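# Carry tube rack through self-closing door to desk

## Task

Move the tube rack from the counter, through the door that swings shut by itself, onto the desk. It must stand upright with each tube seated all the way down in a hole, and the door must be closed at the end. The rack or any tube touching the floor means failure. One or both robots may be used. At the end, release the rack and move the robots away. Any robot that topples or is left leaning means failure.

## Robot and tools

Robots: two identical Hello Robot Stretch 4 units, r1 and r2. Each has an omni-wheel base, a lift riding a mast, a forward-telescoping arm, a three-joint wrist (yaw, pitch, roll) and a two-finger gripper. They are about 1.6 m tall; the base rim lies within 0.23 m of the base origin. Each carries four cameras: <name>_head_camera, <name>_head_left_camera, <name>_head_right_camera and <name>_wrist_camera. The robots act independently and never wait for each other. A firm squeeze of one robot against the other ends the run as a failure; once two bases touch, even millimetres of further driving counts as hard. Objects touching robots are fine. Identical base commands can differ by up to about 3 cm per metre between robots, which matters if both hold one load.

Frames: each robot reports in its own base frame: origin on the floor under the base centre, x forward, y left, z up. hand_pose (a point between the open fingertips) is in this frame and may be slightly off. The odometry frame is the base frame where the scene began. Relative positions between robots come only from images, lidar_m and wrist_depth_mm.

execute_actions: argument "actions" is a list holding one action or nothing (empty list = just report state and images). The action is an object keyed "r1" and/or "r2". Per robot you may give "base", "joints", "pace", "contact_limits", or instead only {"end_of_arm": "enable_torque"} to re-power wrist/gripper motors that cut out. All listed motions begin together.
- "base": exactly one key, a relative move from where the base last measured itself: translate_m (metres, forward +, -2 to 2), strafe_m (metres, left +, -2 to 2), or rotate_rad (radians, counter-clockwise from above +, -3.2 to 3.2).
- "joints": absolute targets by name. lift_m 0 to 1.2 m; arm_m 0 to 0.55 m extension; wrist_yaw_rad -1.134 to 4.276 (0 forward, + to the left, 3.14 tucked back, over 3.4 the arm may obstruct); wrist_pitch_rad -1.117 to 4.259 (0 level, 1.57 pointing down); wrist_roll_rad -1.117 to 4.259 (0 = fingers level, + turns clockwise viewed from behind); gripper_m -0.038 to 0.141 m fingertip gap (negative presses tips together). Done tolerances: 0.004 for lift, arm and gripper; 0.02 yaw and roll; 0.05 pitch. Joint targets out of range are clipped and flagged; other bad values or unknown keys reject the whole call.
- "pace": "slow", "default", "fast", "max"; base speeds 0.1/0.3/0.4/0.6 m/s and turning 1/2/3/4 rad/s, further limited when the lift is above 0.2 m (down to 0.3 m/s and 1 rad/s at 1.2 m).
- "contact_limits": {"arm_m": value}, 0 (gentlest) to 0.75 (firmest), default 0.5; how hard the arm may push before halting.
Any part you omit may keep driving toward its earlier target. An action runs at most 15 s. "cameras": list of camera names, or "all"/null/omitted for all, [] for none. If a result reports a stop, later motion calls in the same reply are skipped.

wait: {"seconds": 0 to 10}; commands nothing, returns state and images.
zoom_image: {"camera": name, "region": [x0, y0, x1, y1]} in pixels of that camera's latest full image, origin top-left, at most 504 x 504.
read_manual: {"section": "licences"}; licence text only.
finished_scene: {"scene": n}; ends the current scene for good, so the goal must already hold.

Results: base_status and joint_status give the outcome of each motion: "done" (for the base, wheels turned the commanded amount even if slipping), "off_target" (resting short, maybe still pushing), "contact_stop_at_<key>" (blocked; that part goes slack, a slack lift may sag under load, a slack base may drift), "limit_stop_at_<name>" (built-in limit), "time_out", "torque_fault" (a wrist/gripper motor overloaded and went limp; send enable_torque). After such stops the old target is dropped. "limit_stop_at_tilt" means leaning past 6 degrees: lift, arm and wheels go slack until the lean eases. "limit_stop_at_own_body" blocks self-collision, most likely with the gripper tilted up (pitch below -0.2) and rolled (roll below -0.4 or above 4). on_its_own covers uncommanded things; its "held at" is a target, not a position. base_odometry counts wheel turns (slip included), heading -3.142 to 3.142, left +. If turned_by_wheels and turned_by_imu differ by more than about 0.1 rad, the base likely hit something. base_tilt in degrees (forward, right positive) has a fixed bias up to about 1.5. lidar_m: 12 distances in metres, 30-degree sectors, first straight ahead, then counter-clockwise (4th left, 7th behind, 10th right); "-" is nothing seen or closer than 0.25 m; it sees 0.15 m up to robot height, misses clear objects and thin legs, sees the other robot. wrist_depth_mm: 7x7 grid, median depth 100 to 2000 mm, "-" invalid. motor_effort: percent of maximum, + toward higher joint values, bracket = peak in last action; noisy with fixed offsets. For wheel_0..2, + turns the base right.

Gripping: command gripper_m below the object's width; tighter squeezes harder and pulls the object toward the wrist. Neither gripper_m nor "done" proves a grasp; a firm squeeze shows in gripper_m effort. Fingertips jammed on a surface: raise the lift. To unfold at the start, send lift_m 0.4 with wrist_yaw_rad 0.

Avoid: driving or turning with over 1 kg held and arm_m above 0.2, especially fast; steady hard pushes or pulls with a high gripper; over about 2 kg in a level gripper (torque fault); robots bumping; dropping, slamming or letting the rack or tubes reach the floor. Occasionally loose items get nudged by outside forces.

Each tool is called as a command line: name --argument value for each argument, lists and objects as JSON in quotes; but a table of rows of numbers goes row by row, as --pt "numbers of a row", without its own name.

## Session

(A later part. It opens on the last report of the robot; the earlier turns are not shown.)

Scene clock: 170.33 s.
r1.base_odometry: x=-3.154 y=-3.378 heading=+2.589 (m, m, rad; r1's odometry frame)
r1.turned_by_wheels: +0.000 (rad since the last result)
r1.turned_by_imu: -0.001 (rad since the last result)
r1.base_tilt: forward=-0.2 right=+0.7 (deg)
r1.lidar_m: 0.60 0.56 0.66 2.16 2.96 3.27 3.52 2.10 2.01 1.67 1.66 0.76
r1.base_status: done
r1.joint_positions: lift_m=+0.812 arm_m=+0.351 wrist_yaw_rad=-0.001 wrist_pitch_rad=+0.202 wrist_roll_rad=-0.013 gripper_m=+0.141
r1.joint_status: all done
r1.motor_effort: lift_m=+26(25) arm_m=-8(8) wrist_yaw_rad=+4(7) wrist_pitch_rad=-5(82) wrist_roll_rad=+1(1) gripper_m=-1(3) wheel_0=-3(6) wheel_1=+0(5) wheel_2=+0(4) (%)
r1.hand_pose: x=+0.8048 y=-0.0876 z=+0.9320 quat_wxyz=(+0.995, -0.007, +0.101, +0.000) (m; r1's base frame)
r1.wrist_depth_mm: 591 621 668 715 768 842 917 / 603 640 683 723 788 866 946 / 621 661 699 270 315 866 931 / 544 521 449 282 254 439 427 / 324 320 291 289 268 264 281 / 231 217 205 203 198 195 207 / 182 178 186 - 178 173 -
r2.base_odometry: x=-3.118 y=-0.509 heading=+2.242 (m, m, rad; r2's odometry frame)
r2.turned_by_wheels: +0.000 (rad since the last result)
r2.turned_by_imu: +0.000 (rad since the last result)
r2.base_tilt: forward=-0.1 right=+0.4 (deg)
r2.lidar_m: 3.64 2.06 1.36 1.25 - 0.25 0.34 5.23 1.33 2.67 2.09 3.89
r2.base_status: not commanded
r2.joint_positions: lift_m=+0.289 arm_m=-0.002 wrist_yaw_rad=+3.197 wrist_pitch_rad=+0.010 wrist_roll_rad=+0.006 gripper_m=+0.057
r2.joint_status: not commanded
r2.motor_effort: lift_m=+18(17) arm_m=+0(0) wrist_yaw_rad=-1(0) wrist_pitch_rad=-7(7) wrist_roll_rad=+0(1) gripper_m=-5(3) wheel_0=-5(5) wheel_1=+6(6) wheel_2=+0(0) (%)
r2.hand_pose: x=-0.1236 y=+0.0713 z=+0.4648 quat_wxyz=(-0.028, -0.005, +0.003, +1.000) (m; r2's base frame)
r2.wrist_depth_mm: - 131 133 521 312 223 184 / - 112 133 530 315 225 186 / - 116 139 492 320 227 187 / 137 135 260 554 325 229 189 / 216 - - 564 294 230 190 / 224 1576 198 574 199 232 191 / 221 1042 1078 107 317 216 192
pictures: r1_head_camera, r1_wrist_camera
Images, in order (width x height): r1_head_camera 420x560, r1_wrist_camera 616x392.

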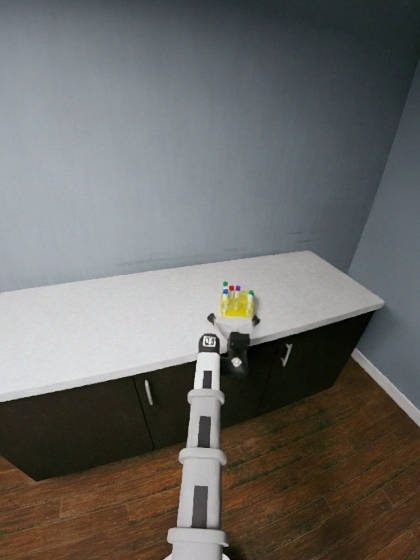

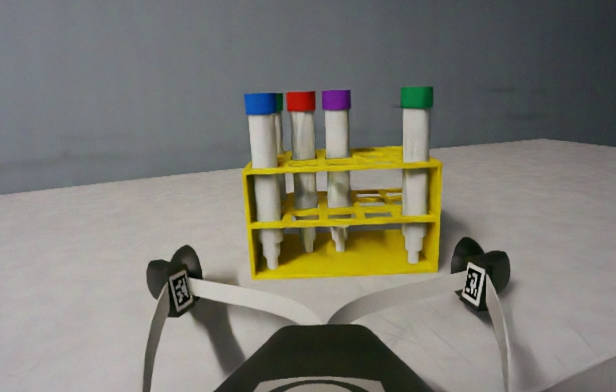

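execute_actions --actions '[{"r1":{"base":{"strafe_m":-0.009},"joints":{"lift_m":0.822},"pace":"slow"}}]' --cameras '[]'

execute_actions --actions '[{"r1":{"joints":{"arm_m":0.43},"pace":"slow","contact_limits":{"arm_m":0.15}}}]' --cameras '["r1_head_camera","r1_wrist_camera"]'

Scene clock: 173.37 s.
r1.base_odometry: x=-3.149 y=-3.371 heading=+2.589 (m, m, rad; r1's odometry frame)
r1.turned_by_wheels: +0.000 (rad since the last result)
r1.turned_by_imu: -0.001 (rad since the last result)
r1.base_tilt: forward=-0.1 right=+0.6 (deg)
r1.lidar_m: 0.60 0.58 0.66 2.17 2.95 3.26 3.55 2.09 2.02 1.66 1.64 0.76
r1.base_status: done
r1.joint_positions: lift_m=+0.822 arm_m=+0.351 wrist_yaw_rad=-0.001 wrist_pitch_rad=+0.202 wrist_roll_rad=-0.013 gripper_m=+0.141
r1.joint_status: all done
r1.motor_effort: lift_m=+26(26) arm_m=-8(8) wrist_yaw_rad=+3(6) wrist_pitch_rad=-7(6) wrist_roll_rad=+0(0) gripper_m=+0(0) wheel_0=+1(5) wheel_1=-2(6) wheel_2=+0(1) (%)
r1.hand_pose: x=+0.8048 y=-0.0876 z=+0.9419 quat_wxyz=(+0.995, -0.007, +0.101, +0.000) (m; r1's base frame)
r1.wrist_depth_mm: 597 627 668 723 778 854 904 / 603 640 699 732 798 878 946 / 621 668 691 274 798 866 960 / 585 564 439 283 266 473 462 / 351 343 293 287 278 286 303 / 250 236 222 220 215 210 224 / 198 193 200 - 193 187 185
r2.base_odometry: x=-3.118 y=-0.509 heading=+2.242 (m, m, rad; r2's odometry frame)
r2.turned_by_wheels: +0.000 (rad since the last result)
r2.turned_by_imu: +0.001 (rad since the last result)
r2.base_tilt: forward=-0.2 right=+0.4 (deg)
r2.lidar_m: 3.62 2.05 1.36 1.27 - 0.25 0.35 5.21 1.34 2.65 2.07 3.93
r2.base_status: not commanded
r2.joint_positions: lift_m=+0.289 arm_m=-0.002 wrist_yaw_rad=+3.197 wrist_pitch_rad=+0.010 wrist_roll_rad=+0.006 gripper_m=+0.057
r2.joint_status: not commanded
r2.motor_effort: lift_m=+18(17) arm_m=+0(0) wrist_yaw_rad=-1(1) wrist_pitch_rad=-7(8) wrist_roll_rad=+0(0) gripper_m=-4(2) wheel_0=-5(5) wheel_1=+6(6) wheel_2=+0(0) (%)
r2.hand_pose: x=-0.1236 y=+0.0713 z=+0.4648 quat_wxyz=(-0.028, -0.005, +0.003, +1.000) (m; r2's base frame)
r2.wrist_depth_mm: - 131 133 521 312 223 184 / - 112 133 530 315 224 186 / - 116 139 492 320 227 187 / 137 135 260 554 324 229 189 / 216 - - 564 293 231 189 / 224 1537 198 574 199 232 191 / 222 1025 1098 107 317 216 192
pictures: none
No camera images: the call's "cameras" was empty. Leave "cameras" out to get every camera's image.

Scene clock: 175.43 s.
r1.base_odometry: x=-3.149 y=-3.371 heading=+2.589 (m, m, rad; r1's odometry frame)
r1.turned_by_wheels: +0.000 (rad since the last result)
r1.turned_by_imu: -0.001 (rad since the last result)
r1.base_tilt: forward=-0.1 right=+0.6 (deg)
r1.lidar_m: 0.60 0.59 0.67 2.15 2.96 3.27 3.51 2.08 2.02 1.65 1.65 0.76
r1.base_status: not commanded
r1.joint_positions: lift_m=+0.822 arm_m=+0.429 wrist_yaw_rad=+0.000 wrist_pitch_rad=+0.202 wrist_roll_rad=-0.013 gripper_m=+0.141
r1.joint_status: all done
r1.motor_effort: lift_m=+26(26) arm_m=+8(7) wrist_yaw_rad=+6(6) wrist_pitch_rad=-8(7) wrist_roll_rad=-2(1) gripper_m=+1(2) wheel_0=+1(1) wheel_1=-3(2) wheel_2=+0(0) (%)
r1.contact_limits: arm_m 0.15
r1.hand_pose: x=+0.8821 y=-0.0875 z=+0.9419 quat_wxyz=(+0.995, -0.007, +0.101, +0.000) (m; r1's base frame)
r1.wrist_depth_mm: 535 559 603 647 699 768 820 / 549 585 627 668 715 778 866 / 564 603 192 213 732 809 866 / 564 564 216 217 208 473 459 / 351 345 204 226 208 213 301 / 249 236 208 226 208 206 224 / 197 192 200 - 193 183 185
r2.base_odometry: x=-3.118 y=-0.509 heading=+2.242 (m, m, rad; r2's odometry frame)
r2.turned_by_wheels: +0.000 (rad since the last result)
r2.turned_by_imu: +0.001 (rad since the last result)
r2.base_tilt: forward=-0.2 right=+0.5 (deg)
r2.lidar_m: 3.64 2.04 1.34 1.25 - 0.25 0.32 5.20 1.34 2.69 2.08 3.95
r2.base_status: not commanded
r2.joint_positions: lift_m=+0.289 arm_m=-0.002 wrist_yaw_rad=+3.197 wrist_pitch_rad=+0.010 wrist_roll_rad=+0.006 gripper_m=+0.057
r2.joint_status: not commanded
r2.motor_effort: lift_m=+18(18) arm_m=+0(0) wrist_yaw_rad=+0(1) wrist_pitch_rad=-6(7) wrist_roll_rad=+0(1) gripper_m=-3(6) wheel_0=-5(5) wheel_1=+6(6) wheel_2=+0(0) (%)
r2.hand_pose: x=-0.1236 y=+0.0713 z=+0.4648 quat_wxyz=(-0.028, -0.005, +0.003, +1.000) (m; r2's base frame)
r2.wrist_depth_mm: - 131 133 521 312 222 185 / - 112 133 530 317 224 186 / - 116 139 492 320 227 187 / 137 135 260 554 325 229 189 / 215 - - 559 294 231 190 / 224 1576 198 569 199 231 191 / 222 1042 1098 107 319 216 192
pictures: r1_head_camera, r1_wrist_camera
Images, in order (width x height): r1_head_camera 420x560, r1_wrist_camera 616x392.

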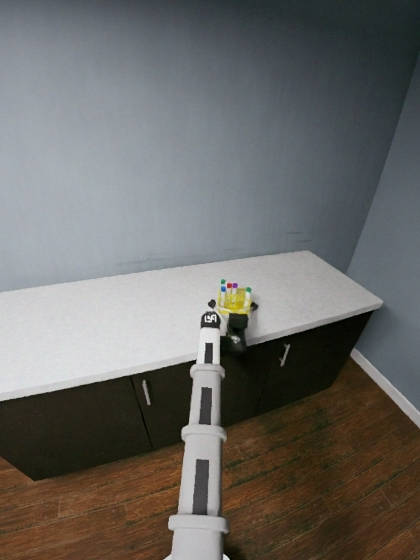

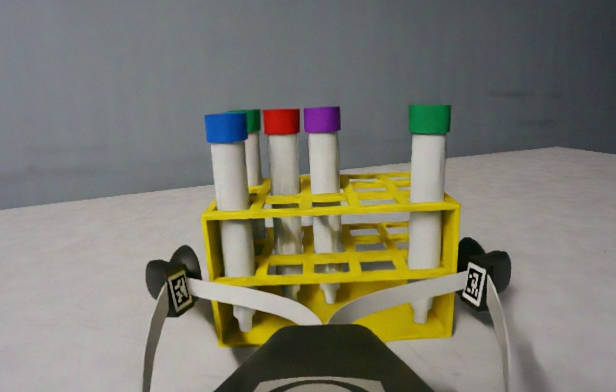

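execute_actions --actions '[{"r1":{"joints":{"arm_m":0.46},"pace":"slow","contact_limits":{"arm_m":0.12}}}]' --cameras '["r1_head_camera","r1_wrist_camera"]'

execute_actions --actions '[{"r1":{"joints":{"gripper_m":0.085},"pace":"slow"}}]' --cameras '["r1_head_camera","r1_wrist_camera"]'

Scene clock: 178.23 s.
r1.base_odometry: x=-3.149 y=-3.371 heading=+2.589 (m, m, rad; r1's odometry frame)
r1.turned_by_wheels: +0.000 (rad since the last result)
r1.turned_by_imu: -0.001 (rad since the last result)
r1.base_tilt: forward=-0.2 right=+0.6 (deg)
r1.lidar_m: 0.60 0.57 0.66 2.17 2.96 3.27 3.53 2.10 2.03 1.65 1.64 0.76
r1.base_status: not commanded
r1.joint_positions: lift_m=+0.822 arm_m=+0.459 wrist_yaw_rad=+0.000 wrist_pitch_rad=+0.202 wrist_roll_rad=-0.013 gripper_m=+0.141
r1.joint_status: all done
r1.motor_effort: lift_m=+26(26) arm_m=+8(7) wrist_yaw_rad=+3(5) wrist_pitch_rad=-8(5) wrist_roll_rad=+1(1) gripper_m=-2(0) wheel_0=+1(1) wheel_1=-3(3) wheel_2=+0(0) (%)
r1.contact_limits: arm_m 0.12
r1.hand_pose: x=+0.9121 y=-0.0875 z=+0.9419 quat_wxyz=(+0.995, -0.007, +0.101, +0.000) (m; r1's base frame)
r1.wrist_depth_mm: 508 539 580 621 668 723 788 / 525 559 597 640 691 759 820 / 539 569 236 212 699 768 831 / 544 564 216 218 208 473 462 / 351 343 202 225 206 214 301 / 251 236 208 225 209 206 224 / 198 193 200 - 193 183 185
r2.base_odometry: x=-3.118 y=-0.509 heading=+2.242 (m, m, rad; r2's odometry frame)
r2.turned_by_wheels: +0.000 (rad since the last result)
r2.turned_by_imu: +0.001 (rad since the last result)
r2.base_tilt: forward=-0.4 right=+0.2 (deg)
r2.lidar_m: 3.64 2.03 1.33 1.25 - 0.25 0.34 5.21 1.33 2.67 2.08 3.95
r2.base_status: not commanded
r2.joint_positions: lift_m=+0.289 arm_m=-0.002 wrist_yaw_rad=+3.197 wrist_pitch_rad=+0.010 wrist_roll_rad=+0.006 gripper_m=+0.057
r2.joint_status: not commanded
r2.motor_effort: lift_m=+18(17) arm_m=+0(0) wrist_yaw_rad=-2(5) wrist_pitch_rad=-7(7) wrist_roll_rad=+0(1) gripper_m=-5(6) wheel_0=-5(5) wheel_1=+6(6) wheel_2=+0(0) (%)
r2.hand_pose: x=-0.1236 y=+0.0713 z=+0.4648 quat_wxyz=(-0.028, -0.005, +0.003, +1.000) (m; r2's base frame)
r2.wrist_depth_mm: - 131 133 521 312 223 184 / - 112 133 530 315 224 186 / - 116 139 496 320 226 187 / 137 135 260 554 324 229 189 / 216 - - 564 293 230 190 / 224 1576 198 574 199 231 191 / 222 1025 1098 107 317 216 192
pictures: r1_head_camera, r1_wrist_camera
Images, in order (width x height): r1_head_camera 420x560, r1_wrist_camera 616x392.

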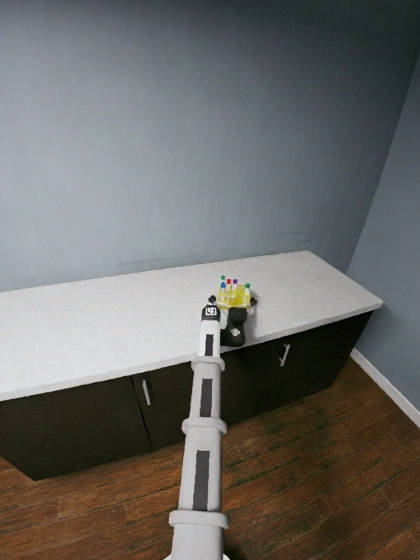

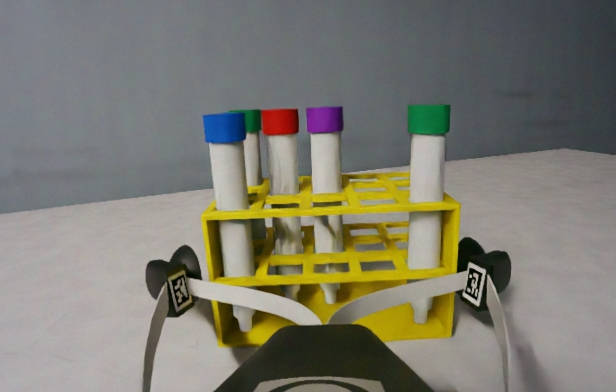

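Scene clock: 181.27 s.
r1.base_odometry: x=-3.149 y=-3.371 heading=+2.589 (m, m, rad; r1's odometry frame)
r1.turned_by_wheels: +0.000 (rad since the last result)
r1.turned_by_imu: -0.001 (rad since the last result)
r1.base_tilt: forward=-0.1 right=+0.6 (deg)
r1.lidar_m: 0.60 0.59 0.67 2.17 2.97 3.28 3.52 2.12 2.04 1.65 1.64 0.73
r1.base_status: not commanded
r1.joint_positions: lift_m=+0.822 arm_m=+0.459 wrist_yaw_rad=+0.000 wrist_pitch_rad=+0.203 wrist_roll_rad=-0.013 gripper_m=+0.085
r1.joint_status: all done
r1.motor_effort: lift_m=+26(26) arm_m=+8(8) wrist_yaw_rad=+4(5) wrist_pitch_rad=-11(11) wrist_roll_rad=-1(0) gripper_m=-24(21) wheel_0=+1(1) wheel_1=-3(3) wheel_2=+0(1) (%)
r1.hand_pose: x=+0.9120 y=-0.0875 z=+0.9416 quat_wxyz=(+0.995, -0.007, +0.101, +0.000) (m; r1's base frame)
r1.wrist_depth_mm: 508 544 580 621 668 723 788 / 525 554 603 640 683 750 820 / 535 574 203 206 691 778 831 / 549 564 207 209 187 466 452 / 349 343 199 219 193 286 300 / 248 222 193 227 203 186 222 / 195 192 198 - 191 185 -
r2.base_odometry: x=-3.118 y=-0.509 heading=+2.242 (m, m, rad; r2's odometry frame)
r2.turned_by_wheels: +0.000 (rad since the last result)
r2.turned_by_imu: +0.001 (rad since the last result)
r2.base_tilt: forward=+0.0 right=+0.2 (deg)
r2.lidar_m: 3.63 2.07 1.35 1.24 - 0.25 0.35 5.22 1.33 2.68 2.08 3.90
r2.base_status: not commanded
r2.joint_positions: lift_m=+0.289 arm_m=-0.002 wrist_yaw_rad=+3.197 wrist_pitch_rad=+0.010 wrist_roll_rad=+0.006 gripper_m=+0.057
r2.joint_status: not commanded
r2.motor_effort: lift_m=+17(18) arm_m=+0(0) wrist_yaw_rad=-1(1) wrist_pitch_rad=-7(7) wrist_roll_rad=-1(0) gripper_m=-2(7) wheel_0=-5(5) wheel_1=+6(6) wheel_2=+0(0) (%)
r2.hand_pose: x=-0.1236 y=+0.0713 z=+0.4648 quat_wxyz=(-0.028, -0.005, +0.003, +1.000) (m; r2's base frame)
r2.wrist_depth_mm: - 131 133 525 312 222 184 / - 112 133 530 315 224 186 / - 116 139 492 319 227 187 / 137 135 260 554 324 229 189 / 215 - - 564 294 230 189 / 224 1618 198 569 199 232 191 / 222 1042 1098 107 319 216 192
pictures: r1_head_camera, r1_wrist_camera
Images, in order (width x height): r1_head_camera 420x560, r1_wrist_camera 616x392.

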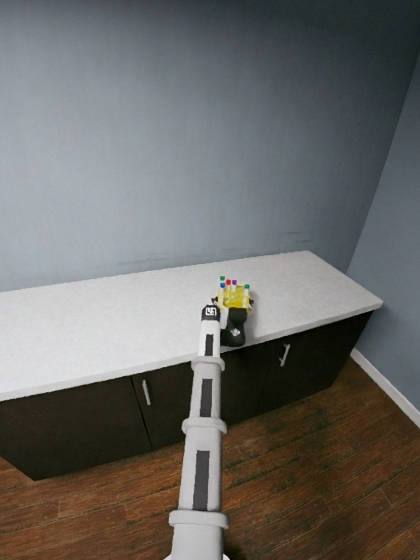

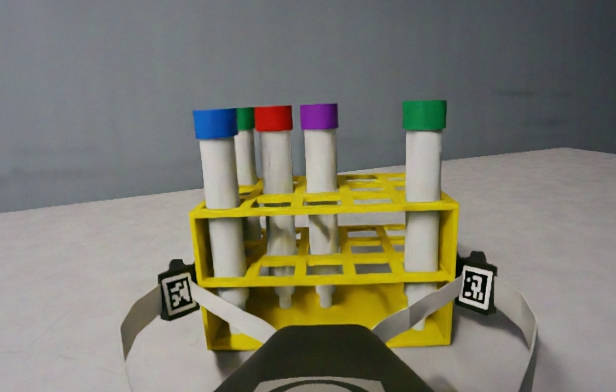

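execute_actions --actions '[{"r1":{"joints":{"gripper_m":0.06},"pace":"slow"}}]' --cameras '[]'

execute_actions --actions '[{"r1":{"joints":{"lift_m":0.86},"pace":"slow"}}]' --cameras '["r1_head_camera","r1_wrist_camera"]'

Scene clock: 184.00 s.
r1.base_odometry: x=-3.149 y=-3.371 heading=+2.589 (m, m, rad; r1's odometry frame)
r1.turned_by_wheels: +0.000 (rad since the last result)
r1.turned_by_imu: -0.001 (rad since the last result)
r1.base_tilt: forward=-0.2 right=+0.6 (deg)
r1.lidar_m: 0.59 0.58 0.66 2.17 2.96 3.26 3.53 2.11 2.02 1.66 1.64 0.74
r1.base_status: not commanded
r1.joint_positions: lift_m=+0.822 arm_m=+0.459 wrist_yaw_rad=+0.000 wrist_pitch_rad=+0.203 wrist_roll_rad=-0.013 gripper_m=+0.061
r1.joint_status: all done
r1.motor_effort: lift_m=+26(26) arm_m=+8(8) wrist_yaw_rad=+6(5) wrist_pitch_rad=-10(11) wrist_roll_rad=+0(1) gripper_m=-27(29) wheel_0=+1(1) wheel_1=-3(2) wheel_2=+0(0) (%)
r1.hand_pose: x=+0.9120 y=-0.0875 z=+0.9416 quat_wxyz=(+0.995, -0.007, +0.101, +0.000) (m; r1's base frame)
r1.wrist_depth_mm: 508 544 580 621 668 732 768 / 525 554 591 634 691 759 820 / 535 574 199 196 699 778 831 / 549 564 180 202 191 459 455 / 347 343 186 209 200 283 298 / 248 185 189 217 185 179 149 / 196 191 190 - 184 183 -
r2.base_odometry: x=-3.118 y=-0.509 heading=+2.242 (m, m, rad; r2's odometry frame)
r2.turned_by_wheels: +0.000 (rad since the last result)
r2.turned_by_imu: +0.001 (rad since the last result)
r2.base_tilt: forward=-0.2 right=+0.3 (deg)
r2.lidar_m: 3.65 2.02 1.34 1.24 - 0.25 0.35 5.24 1.32 2.65 2.08 3.89
r2.base_status: not commanded
r2.joint_positions: lift_m=+0.289 arm_m=-0.002 wrist_yaw_rad=+3.197 wrist_pitch_rad=+0.010 wrist_roll_rad=+0.006 gripper_m=+0.057
r2.joint_status: not commanded
r2.motor_effort: lift_m=+18(17) arm_m=+1(0) wrist_yaw_rad=-1(2) wrist_pitch_rad=-7(7) wrist_roll_rad=-1(0) gripper_m=-5(5) wheel_0=-5(5) wheel_1=+6(6) wheel_2=+0(0) (%)
r2.hand_pose: x=-0.1236 y=+0.0713 z=+0.4648 quat_wxyz=(-0.028, -0.005, +0.003, +1.000) (m; r2's base frame)
r2.wrist_depth_mm: - 131 133 521 312 223 184 / - 112 133 530 315 224 186 / - 116 139 492 319 227 187 / 137 135 260 554 324 229 188 / 214 - - 564 294 230 190 / 224 1576 198 574 200 232 191 / 221 1025 1098 107 317 216 192
pictures: none
No camera images: the call's "cameras" was empty. Leave "cameras" out to get every camera's image.

Scene clock: 185.17 s.
r1.base_odometry: x=-3.149 y=-3.371 heading=+2.589 (m, m, rad; r1's odometry frame)
r1.turned_by_wheels: +0.000 (rad since the last result)
r1.turned_by_imu: +0.000 (rad since the last result)
r1.base_tilt: forward=-0.2 right=+0.6 (deg)
r1.lidar_m: 0.60 0.59 0.65 2.17 2.96 3.27 3.52 2.09 2.01 1.66 1.64 0.75
r1.base_status: not commanded
r1.joint_positions: lift_m=+0.860 arm_m=+0.459 wrist_yaw_rad=+0.000 wrist_pitch_rad=+0.203 wrist_roll_rad=-0.013 gripper_m=+0.061
r1.joint_status: all done
r1.motor_effort: lift_m=+26(26) arm_m=+8(8) wrist_yaw_rad=+5(5) wrist_pitch_rad=-11(12) wrist_roll_rad=+0(1) gripper_m=-27(27) wheel_0=+1(1) wheel_1=-3(3) wheel_2=+0(0) (%)
r1.hand_pose: x=+0.9120 y=-0.0875 z=+0.9795 quat_wxyz=(+0.995, -0.007, +0.102, +0.000) (m; r1's base frame)
r1.wrist_depth_mm: 508 535 574 621 676 723 788 / 521 554 597 640 691 759 820 / 549 569 200 197 691 788 842 / 554 585 180 202 190 597 585 / 449 445 186 209 200 364 387 / 320 185 189 217 185 179 273 / 254 247 236 - 190 235 -
r2.base_odometry: x=-3.118 y=-0.509 heading=+2.242 (m, m, rad; r2's odometry frame)
r2.turned_by_wheels: +0.000 (rad since the last result)
r2.turned_by_imu: +0.000 (rad since the last result)
r2.base_tilt: forward=-0.3 right=+0.3 (deg)
r2.lidar_m: 3.64 2.04 1.38 1.25 - 0.25 0.33 5.22 1.36 2.68 2.09 3.93
r2.base_status: not commanded
r2.joint_positions: lift_m=+0.289 arm_m=-0.002 wrist_yaw_rad=+3.197 wrist_pitch_rad=+0.010 wrist_roll_rad=+0.006 gripper_m=+0.057
r2.joint_status: not commanded
r2.motor_effort: lift_m=+18(17) arm_m=+0(0) wrist_yaw_rad=-1(0) wrist_pitch_rad=-7(7) wrist_roll_rad=+0(0) gripper_m=-1(7) wheel_0=-5(5) wheel_1=+6(6) wheel_2=+0(0) (%)
r2.hand_pose: x=-0.1236 y=+0.0713 z=+0.4648 quat_wxyz=(-0.028, -0.005, +0.003, +1.000) (m; r2's base frame)
r2.wrist_depth_mm: - 131 133 521 312 222 184 / - 112 133 530 315 225 186 / - 116 139 496 320 227 187 / 137 135 260 554 324 229 189 / 215 - - 564 293 230 190 / 224 1576 198 569 200 231 191 / 222 1025 1078 107 317 215 192
pictures: r1_head_camera, r1_wrist_camera
Images, in order (width x height): r1_head_camera 420x560, r1_wrist_camera 616x392.

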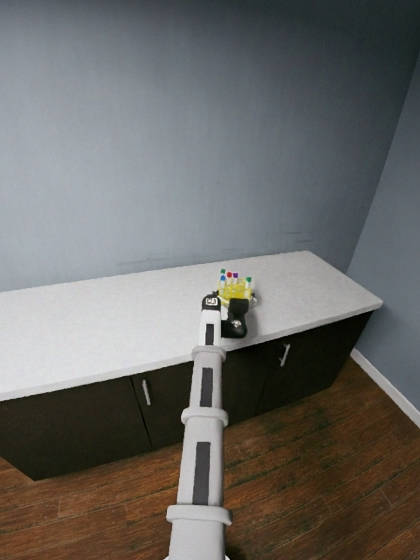

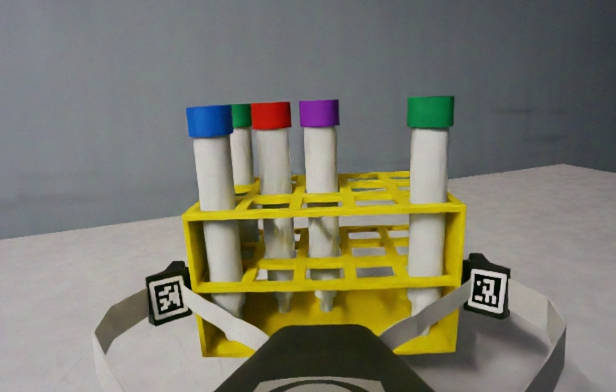

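execute_actions --actions '[{"r1":{"joints":{"arm_m":0.02},"pace":"slow"}}]' --cameras '[]'

execute_actions --actions '[{"r1":{"base":{"rotate_rad":0.27},"pace":"slow"}}]' --cameras '[]'

execute_actions --actions '[{"r1":{"base":{"translate_m":-1.16}}}]' --cameras '["r1_wrist_camera"]'

execute_actions --actions '[{"r1":{"base":{"rotate_rad":1.57},"joints":{"lift_m":0.6},"pace":"slow"}}]' --cameras '["r1_wrist_camera","r1_head_left_camera","r1_head_right_camera"]'

Scene clock: 193.80 s.
r1.base_odometry: x=-3.149 y=-3.371 heading=+2.589 (m, m, rad; r1's odometry frame)
r1.turned_by_wheels: +0.000 (rad since the last result)
r1.turned_by_imu: -0.003 (rad since the last result)
r1.base_tilt: forward=-0.2 right=+0.6 (deg)
r1.lidar_m: 0.43 0.57 0.66 2.16 2.96 3.28 3.52 2.10 2.02 1.66 1.63 0.47
r1.base_status: not commanded
r1.joint_positions: lift_m=+0.860 arm_m=+0.021 wrist_yaw_rad=+0.000 wrist_pitch_rad=+0.204 wrist_roll_rad=-0.013 gripper_m=+0.061
r1.joint_status: all done
r1.motor_effort: lift_m=+26(26) arm_m=-8(10) wrist_yaw_rad=+3(4) wrist_pitch_rad=-10(13) wrist_roll_rad=+0(1) gripper_m=-27(31) wheel_0=+1(1) wheel_1=-3(3) wheel_2=+0(0) (%)
r1.hand_pose: x=+0.4748 y=-0.0875 z=+0.9795 quat_wxyz=(+0.995, -0.007, +0.102, +0.001) (m; r1's base frame)
r1.wrist_depth_mm: 842 878 960 1025 1098 1182 1281 / 866 904 976 1042 1118 1255 1336 / 891 946 200 198 1118 1229 1366 / 759 723 180 202 191 609 597 / 452 452 186 209 200 530 640 / 373 185 189 217 185 178 668 / 399 430 449 - 190 634 691
r2.base_odometry: x=-3.118 y=-0.509 heading=+2.242 (m, m, rad; r2's odometry frame)
r2.turned_by_wheels: +0.000 (rad since the last result)
r2.turned_by_imu: +0.003 (rad since the last result)
r2.base_tilt: forward=-0.1 right=+0.4 (deg)
r2.lidar_m: 3.65 2.05 1.34 1.28 - 0.25 0.36 5.21 1.37 2.60 2.07 3.91
r2.base_status: not commanded
r2.joint_positions: lift_m=+0.289 arm_m=-0.002 wrist_yaw_rad=+3.197 wrist_pitch_rad=+0.010 wrist_roll_rad=+0.006 gripper_m=+0.057
r2.joint_status: not commanded
r2.motor_effort: lift_m=+18(18) arm_m=+0(1) wrist_yaw_rad=-1(1) wrist_pitch_rad=-7(7) wrist_roll_rad=+0(1) gripper_m=-5(4) wheel_0=-5(5) wheel_1=+7(6) wheel_2=+0(0) (%)
r2.hand_pose: x=-0.1236 y=+0.0713 z=+0.4648 quat_wxyz=(-0.028, -0.005, +0.003, +1.000) (m; r2's base frame)
r2.wrist_depth_mm: - 131 133 521 312 222 184 / - 112 133 530 315 224 185 / - 116 139 488 320 226 187 / 137 135 259 554 324 229 189 / 215 - - 564 293 230 190 / 224 1576 198 574 200 232 191 / 223 1025 1098 107 319 216 193
pictures: none
No camera images: the call's "cameras" was empty. Leave "cameras" out to get every camera's image.

Scene clock: 195.13 s.
r1.base_odometry: x=-3.149 y=-3.371 heading=+2.858 (m, m, rad; r1's odometry frame)
r1.turned_by_wheels: +0.269 (rad since the last result)
r1.turned_by_imu: +0.266 (rad since the last result)
r1.base_tilt: forward=-0.2 right=+0.7 (deg)
r1.lidar_m: 0.44 0.62 0.78 2.95 3.01 3.76 3.53 2.09 1.76 1.64 0.96 0.65
r1.base_status: done
r1.joint_positions: lift_m=+0.860 arm_m=+0.021 wrist_yaw_rad=+0.000 wrist_pitch_rad=+0.204 wrist_roll_rad=-0.013 gripper_m=+0.061
r1.joint_status: not commanded
r1.motor_effort: lift_m=+26(26) arm_m=-8(8) wrist_yaw_rad=+3(5) wrist_pitch_rad=-11(13) wrist_roll_rad=+2(1) gripper_m=-29(28) wheel_0=-3(4) wheel_1=-4(5) wheel_2=-3(7) (%)
r1.hand_pose: x=+0.4748 y=-0.0875 z=+0.9795 quat_wxyz=(+0.995, -0.007, +0.102, +0.001) (m; r1's base frame)
r1.wrist_depth_mm: 904 904 917 931 931 946 960 / 917 931 946 960 960 976 976 / 960 976 199 198 991 1008 1008 / 759 723 181 202 190 603 597 / 452 449 187 210 200 399 413 / 382 185 189 216 185 179 442 / 421 424 413 - 191 462 466
r2.base_odometry: x=-3.118 y=-0.509 heading=+2.242 (m, m, rad; r2's odometry frame)
r2.turned_by_wheels: +0.000 (rad since the last result)
r2.turned_by_imu: +0.001 (rad since the last result)
r2.base_tilt: forward=-0.2 right=+0.4 (deg)
r2.lidar_m: 3.64 2.05 1.34 1.27 - 0.25 0.36 5.21 1.34 2.64 2.09 3.92
r2.base_status: not commanded
r2.joint_positions: lift_m=+0.289 arm_m=-0.002 wrist_yaw_rad=+3.197 wrist_pitch_rad=+0.010 wrist_roll_rad=+0.006 gripper_m=+0.057
r2.joint_status: not commanded
r2.motor_effort: lift_m=+18(18) arm_m=+0(0) wrist_yaw_rad=-3(0) wrist_pitch_rad=-8(7) wrist_roll_rad=+0(1) gripper_m=-3(3) wheel_0=-5(5) wheel_1=+7(6) wheel_2=+0(0) (%)
r2.hand_pose: x=-0.1236 y=+0.0713 z=+0.4648 quat_wxyz=(-0.028, -0.005, +0.003, +1.000) (m; r2's base frame)
r2.wrist_depth_mm: - 131 133 521 312 223 184 / - 112 133 530 315 224 186 / - 116 139 492 320 227 187 / 137 135 260 554 324 229 189 / 215 - - 559 294 231 190 / 224 1618 198 574 199 232 191 / 222 1025 1078 108 317 216 192
pictures: none
No camera images: the call's "cameras" was empty. Leave "cameras" out to get every camera's image.

Scene clock: 200.47 s.
r1.base_odometry: x=-2.035 y=-3.695 heading=+2.858 (m, m, rad; r1's odometry frame)
r1.turned_by_wheels: +0.000 (rad since the last result)
r1.turned_by_imu: +0.001 (rad since the last result)
r1.base_tilt: forward=-0.2 right=+0.6 (deg)
r1.lidar_m: 0.43 1.79 3.06 2.86 2.91 2.53 2.34 1.12 1.12 1.73 1.77 1.89
r1.base_status: done
r1.joint_positions: lift_m=+0.860 arm_m=+0.021 wrist_yaw_rad=+0.000 wrist_pitch_rad=+0.204 wrist_roll_rad=-0.013 gripper_m=+0.061
r1.joint_status: not commanded
r1.motor_effort: lift_m=+26(26) arm_m=-8(8) wrist_yaw_rad=+4(5) wrist_pitch_rad=-12(12) wrist_roll_rad=-1(1) gripper_m=-27(26) wheel_0=-2(6) wheel_1=-2(6) wheel_2=+1(7) (%)
r1.hand_pose: x=+0.4748 y=-0.0875 z=+0.9795 quat_wxyz=(+0.995, -0.007, +0.102, +0.001) (m; r1's base frame)
r1.wrist_depth_mm: 1921 1983 1921 - - - - / 1921 - - - - - - / - - 197 197 1537 1576 - / - 1537 181 201 190 1618 - / - - 186 209 200 1661 - / - 185 189 216 185 179 1756 / 1661 1618 1499 - 190 1499 1464
r2.base_odometry: x=-3.118 y=-0.509 heading=+2.242 (m, m, rad; r2's odometry frame)
r2.turned_by_wheels: +0.000 (rad since the last result)
r2.turned_by_imu: +0.002 (rad since the last result)
r2.base_tilt: forward=-0.2 right=+0.4 (deg)
r2.lidar_m: 3.63 2.06 1.36 1.26 - 0.25 0.35 5.21 1.34 2.69 1.10 1.08
r2.base_status: not commanded
r2.joint_positions: lift_m=+0.289 arm_m=-0.002 wrist_yaw_rad=+3.197 wrist_pitch_rad=+0.010 wrist_roll_rad=+0.006 gripper_m=+0.057
r2.joint_status: not commanded
r2.motor_effort: lift_m=+18(18) arm_m=+0(0) wrist_yaw_rad=-1(1) wrist_pitch_rad=-7(8) wrist_roll_rad=+0(1) gripper_m=-2(3) wheel_0=-5(5) wheel_1=+6(6) wheel_2=+0(0) (%)
r2.hand_pose: x=-0.1236 y=+0.0713 z=+0.4648 quat_wxyz=(-0.028, -0.005, +0.003, +1.000) (m; r2's base frame)
r2.wrist_depth_mm: - 131 133 517 312 223 184 / - 112 133 530 315 224 186 / - 116 139 492 320 226 187 / 137 135 260 554 324 229 189 / 215 - - 564 293 230 190 / 223 1618 198 569 199 232 190 / 221 1025 1098 107 317 216 192
pictures: r1_wrist_camera
Images, in order (width x height): r1_wrist_camera 616x392.

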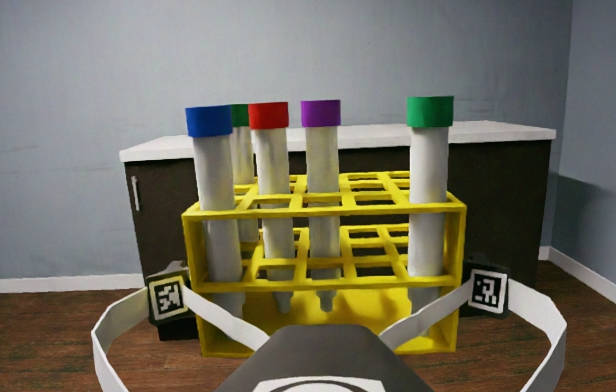

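Scene clock: 203.33 s.
r1.base_odometry: x=-2.035 y=-3.695 heading=-1.856 (m, m, rad; r1's odometry frame)
r1.turned_by_wheels: +1.569 (rad since the last result)
r1.turned_by_imu: +1.554 (rad since the last result)
r1.base_tilt: forward=-0.2 right=+0.7 (deg)
r1.lidar_m: 0.43 2.90 2.50 2.33 1.11 1.13 1.73 1.77 1.89 1.74 1.77 0.44
r1.base_status: done
r1.joint_positions: lift_m=+0.600 arm_m=+0.021 wrist_yaw_rad=+0.000 wrist_pitch_rad=+0.204 wrist_roll_rad=-0.013 gripper_m=+0.061
r1.joint_status: all done
r1.motor_effort: lift_m=+16(24) arm_m=-8(8) wrist_yaw_rad=+4(7) wrist_pitch_rad=-12(10) wrist_roll_rad=+2(1) gripper_m=-28(26) wheel_0=-3(5) wheel_1=-3(6) wheel_2=-3(11) (%)
r1.hand_pose: x=+0.4748 y=-0.0875 z=+0.7203 quat_wxyz=(+0.995, -0.007, +0.102, +0.001) (m; r1's base frame)
r1.wrist_depth_mm: - - - - - - - / - - - - - - - / - - 200 198 - - - / - - 182 202 191 - - / - - 186 210 211 1808 1863 / 1537 185 189 216 185 179 1308 / 1255 1229 1160 - 190 1138 1160
r2.base_odometry: x=-3.118 y=-0.509 heading=+2.242 (m, m, rad; r2's odometry frame)
r2.turned_by_wheels: +0.000 (rad since the last result)
r2.turned_by_imu: +0.001 (rad since the last result)
r2.base_tilt: forward=-0.3 right=+0.4 (deg)
r2.lidar_m: 3.63 2.03 1.35 1.27 - 0.25 0.34 5.22 1.34 2.67 1.09 1.10
r2.base_status: not commanded
r2.joint_positions: lift_m=+0.289 arm_m=-0.002 wrist_yaw_rad=+3.197 wrist_pitch_rad=+0.010 wrist_roll_rad=+0.006 gripper_m=+0.057
r2.joint_status: not commanded
r2.motor_effort: lift_m=+18(18) arm_m=+0(1) wrist_yaw_rad=-1(2) wrist_pitch_rad=-7(8) wrist_roll_rad=+0(1) gripper_m=-4(1) wheel_0=-5(5) wheel_1=+7(7) wheel_2=+0(0) (%)
r2.hand_pose: x=-0.1236 y=+0.0713 z=+0.4648 quat_wxyz=(-0.028, -0.005, +0.003, +1.000) (m; r2's base frame)
r2.wrist_depth_mm: - 131 133 517 312 222 184 / - 112 132 525 317 224 185 / - 116 139 496 320 227 187 / 137 135 262 549 324 228 189 / 215 - - 564 294 231 190 / 224 1576 198 569 199 231 191 / 222 1025 1098 107 317 215 192
pictures: r1_head_left_camera, r1_head_right_camera, r1_wrist_camera
Images, in order (width x height): r1_head_left_camera 420x672, r1_head_right_camera 420x672, r1_wrist_camera 616x392.

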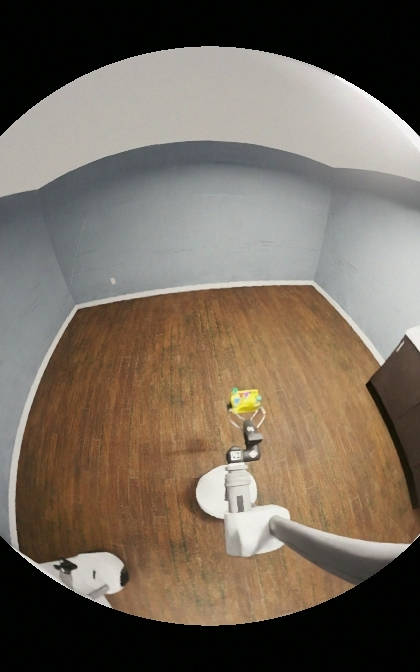

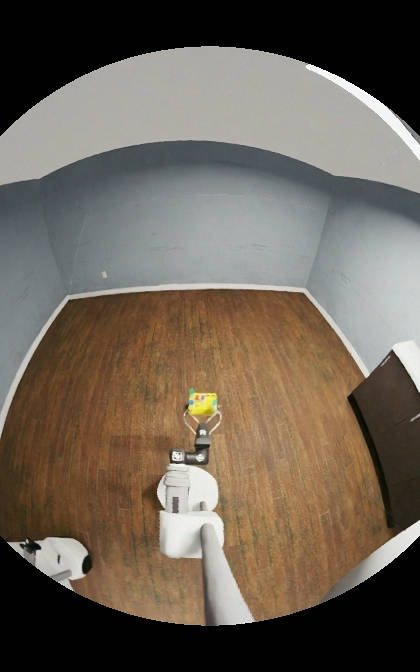

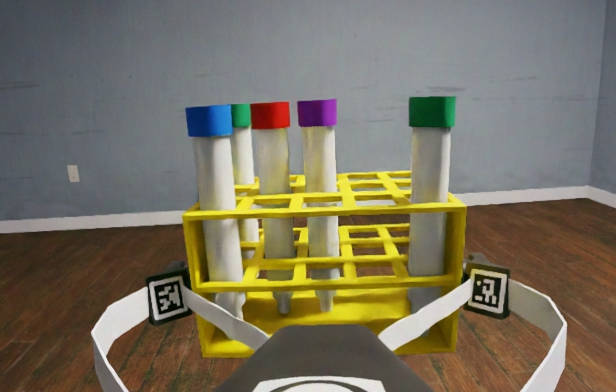

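execute_actions --actions '[{"r1":{"base":{"translate_m":-1.25}}}]' --cameras '["r1_head_left_camera","r1_head_right_camera","r2_head_right_camera"]'

Scene clock: 211.07 s.
r1.base_odometry: x=-1.684 y=-2.496 heading=-1.856 (m, m, rad; r1's odometry frame)
r1.turned_by_wheels: +0.000 (rad since the last result)
r1.turned_by_imu: +0.001 (rad since the last result)
r1.base_tilt: forward=-0.2 right=+0.6 (deg)
r1.lidar_m: 0.43 3.48 0.81 0.84 1.00 2.93 0.50 0.50 0.67 1.53 1.90 0.44
r1.base_status: done
r1.joint_positions: lift_m=+0.600 arm_m=+0.021 wrist_yaw_rad=+0.000 wrist_pitch_rad=+0.204 wrist_roll_rad=-0.013 gripper_m=+0.061
r1.joint_status: not commanded
r1.motor_effort: lift_m=+17(17) arm_m=-8(8) wrist_yaw_rad=+2(4) wrist_pitch_rad=-11(12) wrist_roll_rad=-1(0) gripper_m=-29(28) wheel_0=-1(6) wheel_1=-2(6) wheel_2=+0(15) (%)
r1.hand_pose: x=+0.4748 y=-0.0875 z=+0.7201 quat_wxyz=(+0.995, -0.007, +0.102, +0.001) (m; r1's base frame)
r1.wrist_depth_mm: - - - - - - - / - - - - - - - / - - 198 197 - - - / - - 181 201 190 - - / - - 186 209 211 1808 1863 / 1537 185 189 217 185 179 1308 / 1229 1205 1160 - 190 1138 1160
r2.base_odometry: x=-3.118 y=-0.509 heading=+2.242 (m, m, rad; r2's odometry frame)
r2.turned_by_wheels: +0.000 (rad since the last result)
r2.turned_by_imu: +0.003 (rad since the last result)
r2.base_tilt: forward=-0.2 right=+0.4 (deg)
r2.lidar_m: 3.64 2.04 1.35 1.26 - 0.25 0.35 5.23 0.80 0.81 2.83 3.92
r2.base_status: not commanded
r2.joint_positions: lift_m=+0.289 arm_m=-0.002 wrist_yaw_rad=+3.197 wrist_pitch_rad=+0.010 wrist_roll_rad=+0.006 gripper_m=+0.057
r2.joint_status: not commanded
r2.motor_effort: lift_m=+18(18) arm_m=+0(0) wrist_yaw_rad=-2(3) wrist_pitch_rad=-7(7) wrist_roll_rad=+0(0) gripper_m=-4(5) wheel_0=-5(5) wheel_1=+6(6) wheel_2=+0(0) (%)
r2.hand_pose: x=-0.1236 y=+0.0713 z=+0.4648 quat_wxyz=(-0.028, -0.005, +0.003, +1.000) (m; r2's base frame)
r2.wrist_depth_mm: - 131 133 521 312 222 185 / - 112 133 530 317 225 185 / - 116 139 492 319 226 187 / 137 135 260 554 324 229 189 / 215 - - 564 294 230 190 / 224 1576 198 569 200 231 191 / 222 1042 1078 107 317 215 192
pictures: r1_head_left_camera, r1_head_right_camera, r2_head_right_camera
Images, in order (width x height): r1_head_left_camera 420x672, r1_head_right_camera 420x672, r2_head_right_camera 420x672.

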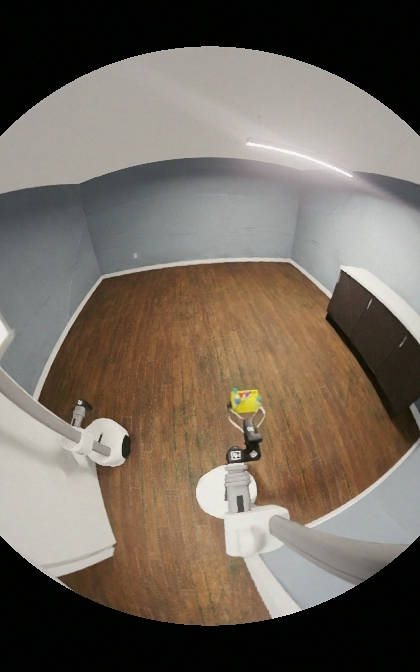

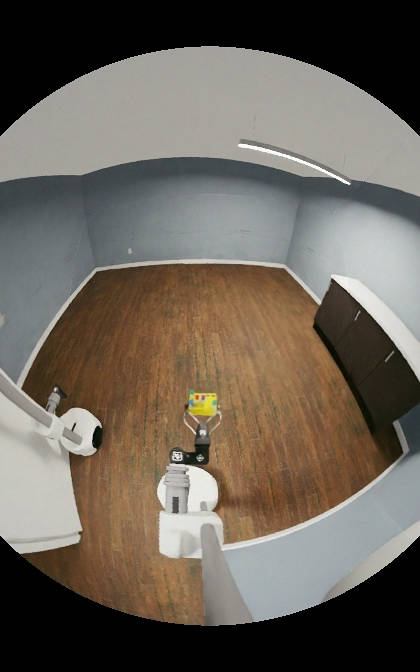

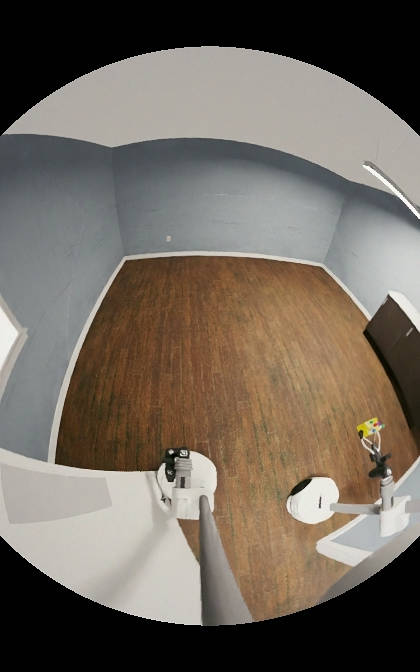

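execute_actions --actions '[{"r1":{"base":{"translate_m":-0.17},"pace":"slow"}}]' --cameras '[]'

execute_actions --actions '[{"r1":{"base":{"strafe_m":0.3},"pace":"slow"}}]' --cameras '["r1_head_left_camera","r1_head_right_camera"]'

Scene clock: 216.13 s.
r1.base_odometry: x=-1.636 y=-2.333 heading=-1.856 (m, m, rad; r1's odometry frame)
r1.turned_by_wheels: +0.000 (rad since the last result)
r1.turned_by_imu: -0.002 (rad since the last result)
r1.base_tilt: forward=-0.1 right=+0.7 (deg)
r1.lidar_m: 0.43 3.47 0.87 0.95 0.95 2.92 0.38 0.32 0.45 1.00 1.92 2.48
r1.base_status: done
r1.joint_positions: lift_m=+0.600 arm_m=+0.021 wrist_yaw_rad=+0.000 wrist_pitch_rad=+0.204 wrist_roll_rad=-0.013 gripper_m=+0.061
r1.joint_status: not commanded
r1.motor_effort: lift_m=+17(17) arm_m=-8(8) wrist_yaw_rad=+4(4) wrist_pitch_rad=-12(11) wrist_roll_rad=+0(1) gripper_m=-29(29) wheel_0=-2(5) wheel_1=-3(6) wheel_2=+3(7) (%)
r1.hand_pose: x=+0.4748 y=-0.0875 z=+0.7201 quat_wxyz=(+0.995, -0.007, +0.102, +0.001) (m; r1's base frame)
r1.wrist_depth_mm: - - - - - - - / - - - - - - - / - - 200 197 - - - / - - 181 202 190 - - / - - 186 210 210 1808 1921 / 1537 185 188 217 185 179 1308 / 1229 1205 1160 - 190 1138 1160
r2.base_odometry: x=-3.118 y=-0.509 heading=+2.242 (m, m, rad; r2's odometry frame)
r2.turned_by_wheels: +0.000 (rad since the last result)
r2.turned_by_imu: +0.002 (rad since the last result)
r2.base_tilt: forward=-0.2 right=+0.4 (deg)
r2.lidar_m: 3.64 2.05 1.35 1.24 - 0.25 0.37 5.21 0.87 0.94 2.84 3.94
r2.base_status: not commanded
r2.joint_positions: lift_m=+0.289 arm_m=-0.002 wrist_yaw_rad=+3.197 wrist_pitch_rad=+0.010 wrist_roll_rad=+0.006 gripper_m=+0.057
r2.joint_status: not commanded
r2.motor_effort: lift_m=+18(17) arm_m=+0(0) wrist_yaw_rad=-1(4) wrist_pitch_rad=-7(8) wrist_roll_rad=+0(1) gripper_m=+1(4) wheel_0=-5(5) wheel_1=+7(7) wheel_2=+0(0) (%)
r2.hand_pose: x=-0.1236 y=+0.0713 z=+0.4648 quat_wxyz=(-0.028, -0.005, +0.003, +1.000) (m; r2's base frame)
r2.wrist_depth_mm: - 131 133 521 312 223 183 / - 112 133 530 317 224 186 / - 116 139 492 320 227 187 / 137 135 260 554 322 229 189 / 215 - - 564 294 230 190 / 224 1576 198 574 200 232 191 / 222 1042 1098 107 319 215 192
pictures: none
No camera images: the call's "cameras" was empty. Leave "cameras" out to get every camera's image.

Scene clock: 220.27 s.
r1.base_odometry: x=-1.348 y=-2.417 heading=-1.856 (m, m, rad; r1's odometry frame)
r1.turned_by_wheels: +0.000 (rad since the last result)
r1.turned_by_imu: -0.001 (rad since the last result)
r1.base_tilt: forward=-0.2 right=+0.7 (deg)
r1.lidar_m: 0.43 0.68 0.63 0.67 0.66 2.66 - 0.53 0.50 1.09 2.22 0.42
r1.base_status: done
r1.joint_positions: lift_m=+0.600 arm_m=+0.021 wrist_yaw_rad=+0.000 wrist_pitch_rad=+0.204 wrist_roll_rad=-0.013 gripper_m=+0.061
r1.joint_status: not commanded
r1.motor_effort: lift_m=+18(17) arm_m=-8(8) wrist_yaw_rad=+4(3) wrist_pitch_rad=-14(13) wrist_roll_rad=+0(1) gripper_m=-27(26) wheel_0=-2(6) wheel_1=+3(6) wheel_2=+0(5) (%)
r1.hand_pose: x=+0.4748 y=-0.0875 z=+0.7201 quat_wxyz=(+0.995, -0.007, +0.102, +0.001) (m; r1's base frame)
r1.wrist_depth_mm: - - - - - - - / - - - - - - - / - - 194 198 - - - / - - 181 202 191 - - / - - 186 210 211 1808 1863 / 1537 185 189 216 185 179 1308 / 1229 1229 1160 - 190 1160 1160
r2.base_odometry: x=-3.118 y=-0.509 heading=+2.242 (m, m, rad; r2's odometry frame)
r2.turned_by_wheels: +0.000 (rad since the last result)
r2.turned_by_imu: +0.002 (rad since the last result)
r2.base_tilt: forward=-0.2 right=+0.4 (deg)
r2.lidar_m: 3.65 2.02 1.35 1.27 - 0.25 0.35 0.70 0.62 0.64 2.83 3.88
r2.base_status: not commanded
r2.joint_positions: lift_m=+0.289 arm_m=-0.002 wrist_yaw_rad=+3.197 wrist_pitch_rad=+0.010 wrist_roll_rad=+0.006 gripper_m=+0.057
r2.joint_status: not commanded
r2.motor_effort: lift_m=+18(18) arm_m=+0(0) wrist_yaw_rad=-1(1) wrist_pitch_rad=-7(6) wrist_roll_rad=+0(0) gripper_m=-4(5) wheel_0=-5(5) wheel_1=+6(6) wheel_2=+0(0) (%)
r2.hand_pose: x=-0.1236 y=+0.0713 z=+0.4648 quat_wxyz=(-0.028, -0.005, +0.003, +1.000) (m; r2's base frame)
r2.wrist_depth_mm: - 131 133 521 312 223 184 / - 112 133 530 315 224 186 / - 116 139 492 320 226 187 / 137 135 260 554 324 229 189 / 216 - - 564 294 231 190 / 224 1576 198 574 199 231 191 / 222 1025 1078 107 317 216 191
pictures: r1_head_left_camera, r1_head_right_camera
Images, in order (width x height): r1_head_left_camera 420x672, r1_head_right_camera 420x672.

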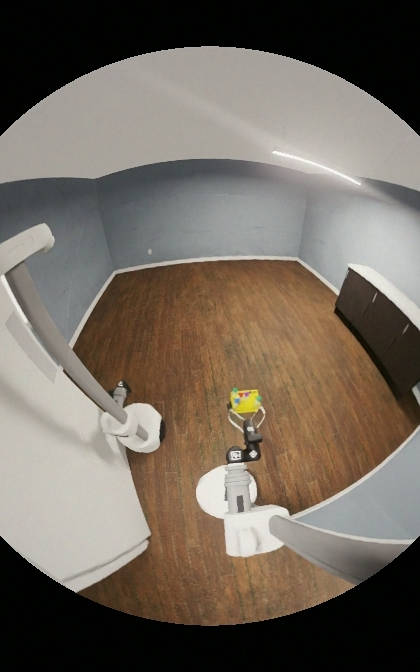

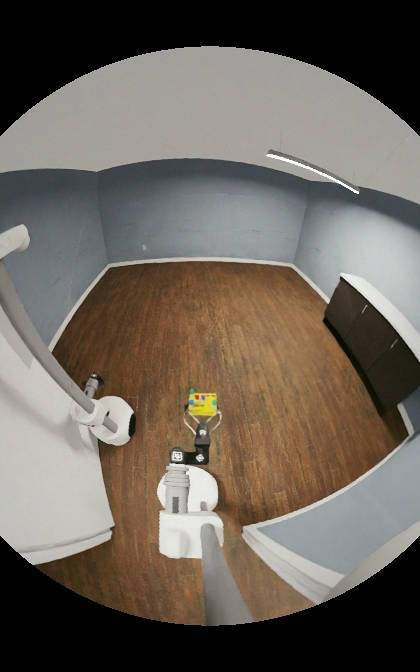

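Lidar matches the entry pose exactly. Back through.

execute_actions --actions '[{"r1":{"base":{"translate_m":-0.55},"pace":"slow"}}]' --cameras '["r1_head_left_camera"]'

execute_actions --actions '[{"r1":{"base":{"translate_m":-1.5}}}]' --cameras '["r1_head_left_camera","r1_head_right_camera","r2_head_left_camera","r2_head_right_camera"]'

Scene clock: 228.50 s.
r1.base_odometry: x=-1.193 y=-1.889 heading=-1.856 (m, m, rad; r1's odometry frame)
r1.turned_by_wheels: +0.000 (rad since the last result)
r1.turned_by_imu: -0.002 (rad since the last result)
r1.base_tilt: forward=-0.1 right=+0.6 (deg)
r1.lidar_m: 0.43 1.04 0.59 0.58 1.91 2.49 4.03 4.04 2.22 0.40 0.39 0.45
r1.base_status: done
r1.joint_positions: lift_m=+0.600 arm_m=+0.021 wrist_yaw_rad=+0.000 wrist_pitch_rad=+0.204 wrist_roll_rad=-0.013 gripper_m=+0.061
r1.joint_status: not commanded
r1.motor_effort: lift_m=+17(17) arm_m=-8(8) wrist_yaw_rad=+4(4) wrist_pitch_rad=-12(11) wrist_roll_rad=+0(1) gripper_m=-30(28) wheel_0=-2(5) wheel_1=-3(6) wheel_2=+3(3) (%)
r1.hand_pose: x=+0.4748 y=-0.0875 z=+0.7201 quat_wxyz=(+0.995, -0.007, +0.102, +0.001) (m; r1's base frame)
r1.wrist_depth_mm: - - - - - - - / - - - - - - - / - - 193 198 - - - / - - 180 202 190 - - / 1863 - 187 210 211 1756 1921 / 1042 185 189 217 185 178 1308 / 842 1182 1160 - 190 1160 1138
r2.base_odometry: x=-3.118 y=-0.509 heading=+2.242 (m, m, rad; r2's odometry frame)
r2.turned_by_wheels: +0.000 (rad since the last result)
r2.turned_by_imu: +0.003 (rad since the last result)
r2.base_tilt: forward=-0.2 right=+0.4 (deg)
r2.lidar_m: 3.63 2.03 1.36 1.26 - 0.25 0.34 1.04 0.89 2.69 2.84 3.93
r2.base_status: not commanded
r2.joint_positions: lift_m=+0.289 arm_m=-0.002 wrist_yaw_rad=+3.197 wrist_pitch_rad=+0.010 wrist_roll_rad=+0.006 gripper_m=+0.057
r2.joint_status: not commanded
r2.motor_effort: lift_m=+18(18) arm_m=+0(0) wrist_yaw_rad=-1(1) wrist_pitch_rad=-7(8) wrist_roll_rad=+0(0) gripper_m=-5(2) wheel_0=-5(5) wheel_1=+6(6) wheel_2=+0(0) (%)
r2.hand_pose: x=-0.1236 y=+0.0713 z=+0.4648 quat_wxyz=(-0.028, -0.005, +0.003, +1.000) (m; r2's base frame)
r2.wrist_depth_mm: - 131 133 521 312 222 184 / - 112 133 530 317 224 185 / - 116 139 492 320 227 187 / 137 135 260 554 325 229 189 / 216 - - 569 293 231 190 / 224 1098 198 574 200 231 191 / 222 1042 1098 107 317 215 192
pictures: r1_head_left_camera
Images, in order (width x height): r1_head_left_camera 420x672.

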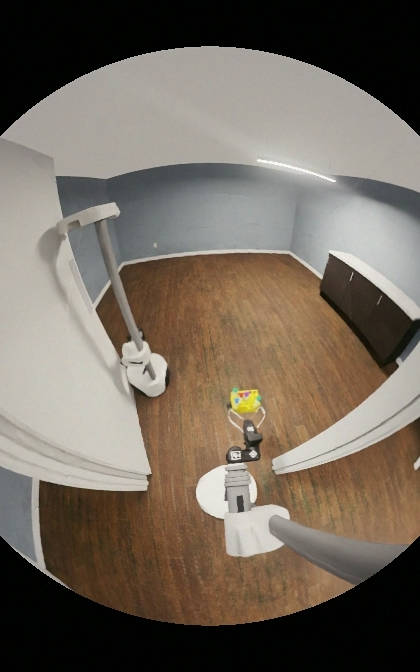

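Scene clock: 234.97 s.
r1.base_odometry: x=-0.771 y=-0.450 heading=-1.856 (m, m, rad; r1's odometry frame)
r1.turned_by_wheels: +0.000 (rad since the last result)
r1.turned_by_imu: +0.002 (rad since the last result)
r1.base_tilt: forward=-0.1 right=+0.6 (deg)
r1.lidar_m: 0.42 1.61 1.85 1.74 1.79 2.35 2.46 2.52 3.18 2.19 2.24 1.62
r1.base_status: done
r1.joint_positions: lift_m=+0.600 arm_m=+0.021 wrist_yaw_rad=+0.000 wrist_pitch_rad=+0.204 wrist_roll_rad=-0.013 gripper_m=+0.061
r1.joint_status: not commanded
r1.motor_effort: lift_m=+18(18) arm_m=-7(8) wrist_yaw_rad=+5(5) wrist_pitch_rad=-12(13) wrist_roll_rad=+0(0) gripper_m=-28(26) wheel_0=-1(5) wheel_1=-3(7) wheel_2=+0(10) (%)
r1.hand_pose: x=+0.4748 y=-0.0875 z=+0.7201 quat_wxyz=(+0.995, -0.007, +0.102, +0.001) (m; r1's base frame)
r1.wrist_depth_mm: 1138 1397 - - - 1229 1255 / 1182 1336 - - - 1255 1255 / 1229 1366 192 197 - 1308 1336 / 1281 1336 179 200 191 1336 1366 / 1336 1366 186 209 226 1397 1397 / 1366 185 188 216 185 179 1336 / 1229 1205 1160 - 190 1138 1138
r2.base_odometry: x=-3.118 y=-0.509 heading=+2.242 (m, m, rad; r2's odometry frame)
r2.turned_by_wheels: +0.000 (rad since the last result)
r2.turned_by_imu: +0.002 (rad since the last result)
r2.base_tilt: forward=-0.1 right=+0.4 (deg)
r2.lidar_m: 3.64 2.04 1.33 1.27 - 0.25 0.34 2.17 1.35 2.67 2.82 3.91
r2.base_status: not commanded
r2.joint_positions: lift_m=+0.289 arm_m=-0.002 wrist_yaw_rad=+3.197 wrist_pitch_rad=+0.010 wrist_roll_rad=+0.006 gripper_m=+0.057
r2.joint_status: not commanded
r2.motor_effort: lift_m=+18(18) arm_m=+0(1) wrist_yaw_rad=+0(2) wrist_pitch_rad=-7(8) wrist_roll_rad=+0(0) gripper_m=-4(3) wheel_0=-5(5) wheel_1=+6(6) wheel_2=+0(0) (%)
r2.hand_pose: x=-0.1236 y=+0.0713 z=+0.4648 quat_wxyz=(-0.028, -0.005, +0.003, +1.000) (m; r2's base frame)
r2.wrist_depth_mm: - 131 133 517 312 222 184 / - 112 133 530 315 224 186 / - 116 139 496 319 227 187 / 137 135 260 554 325 229 189 / 216 - - 564 294 230 190 / 224 1576 198 569 199 231 191 / 222 1042 1098 107 317 216 192
pictures: r1_head_left_camera, r1_head_right_camera, r2_head_left_camera, r2_head_right_camera
Images, in order (width x height): r1_head_left_camera 420x672, r1_head_right_camera 420x672, r2_head_left_camera 420x672, r2_head_right_camera 420x672.

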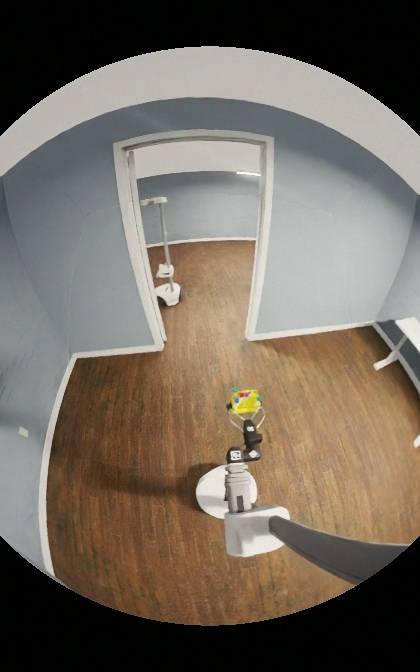

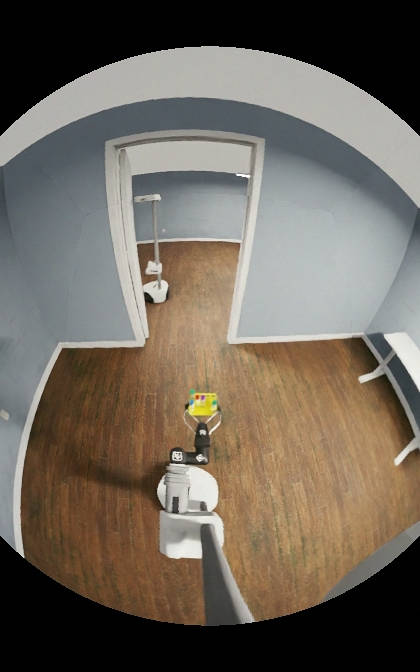

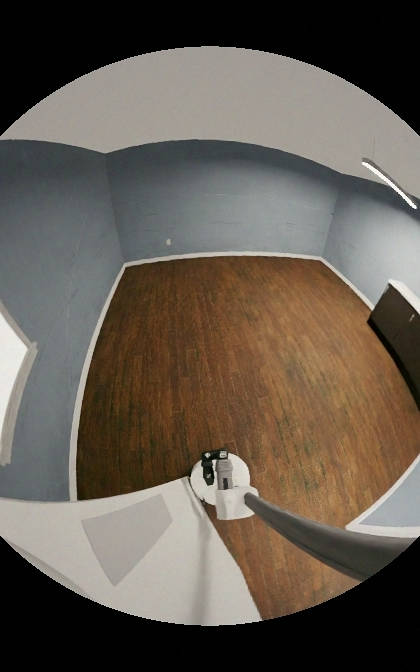

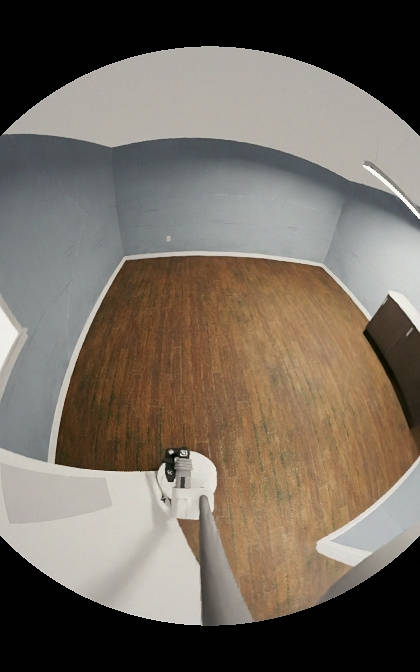

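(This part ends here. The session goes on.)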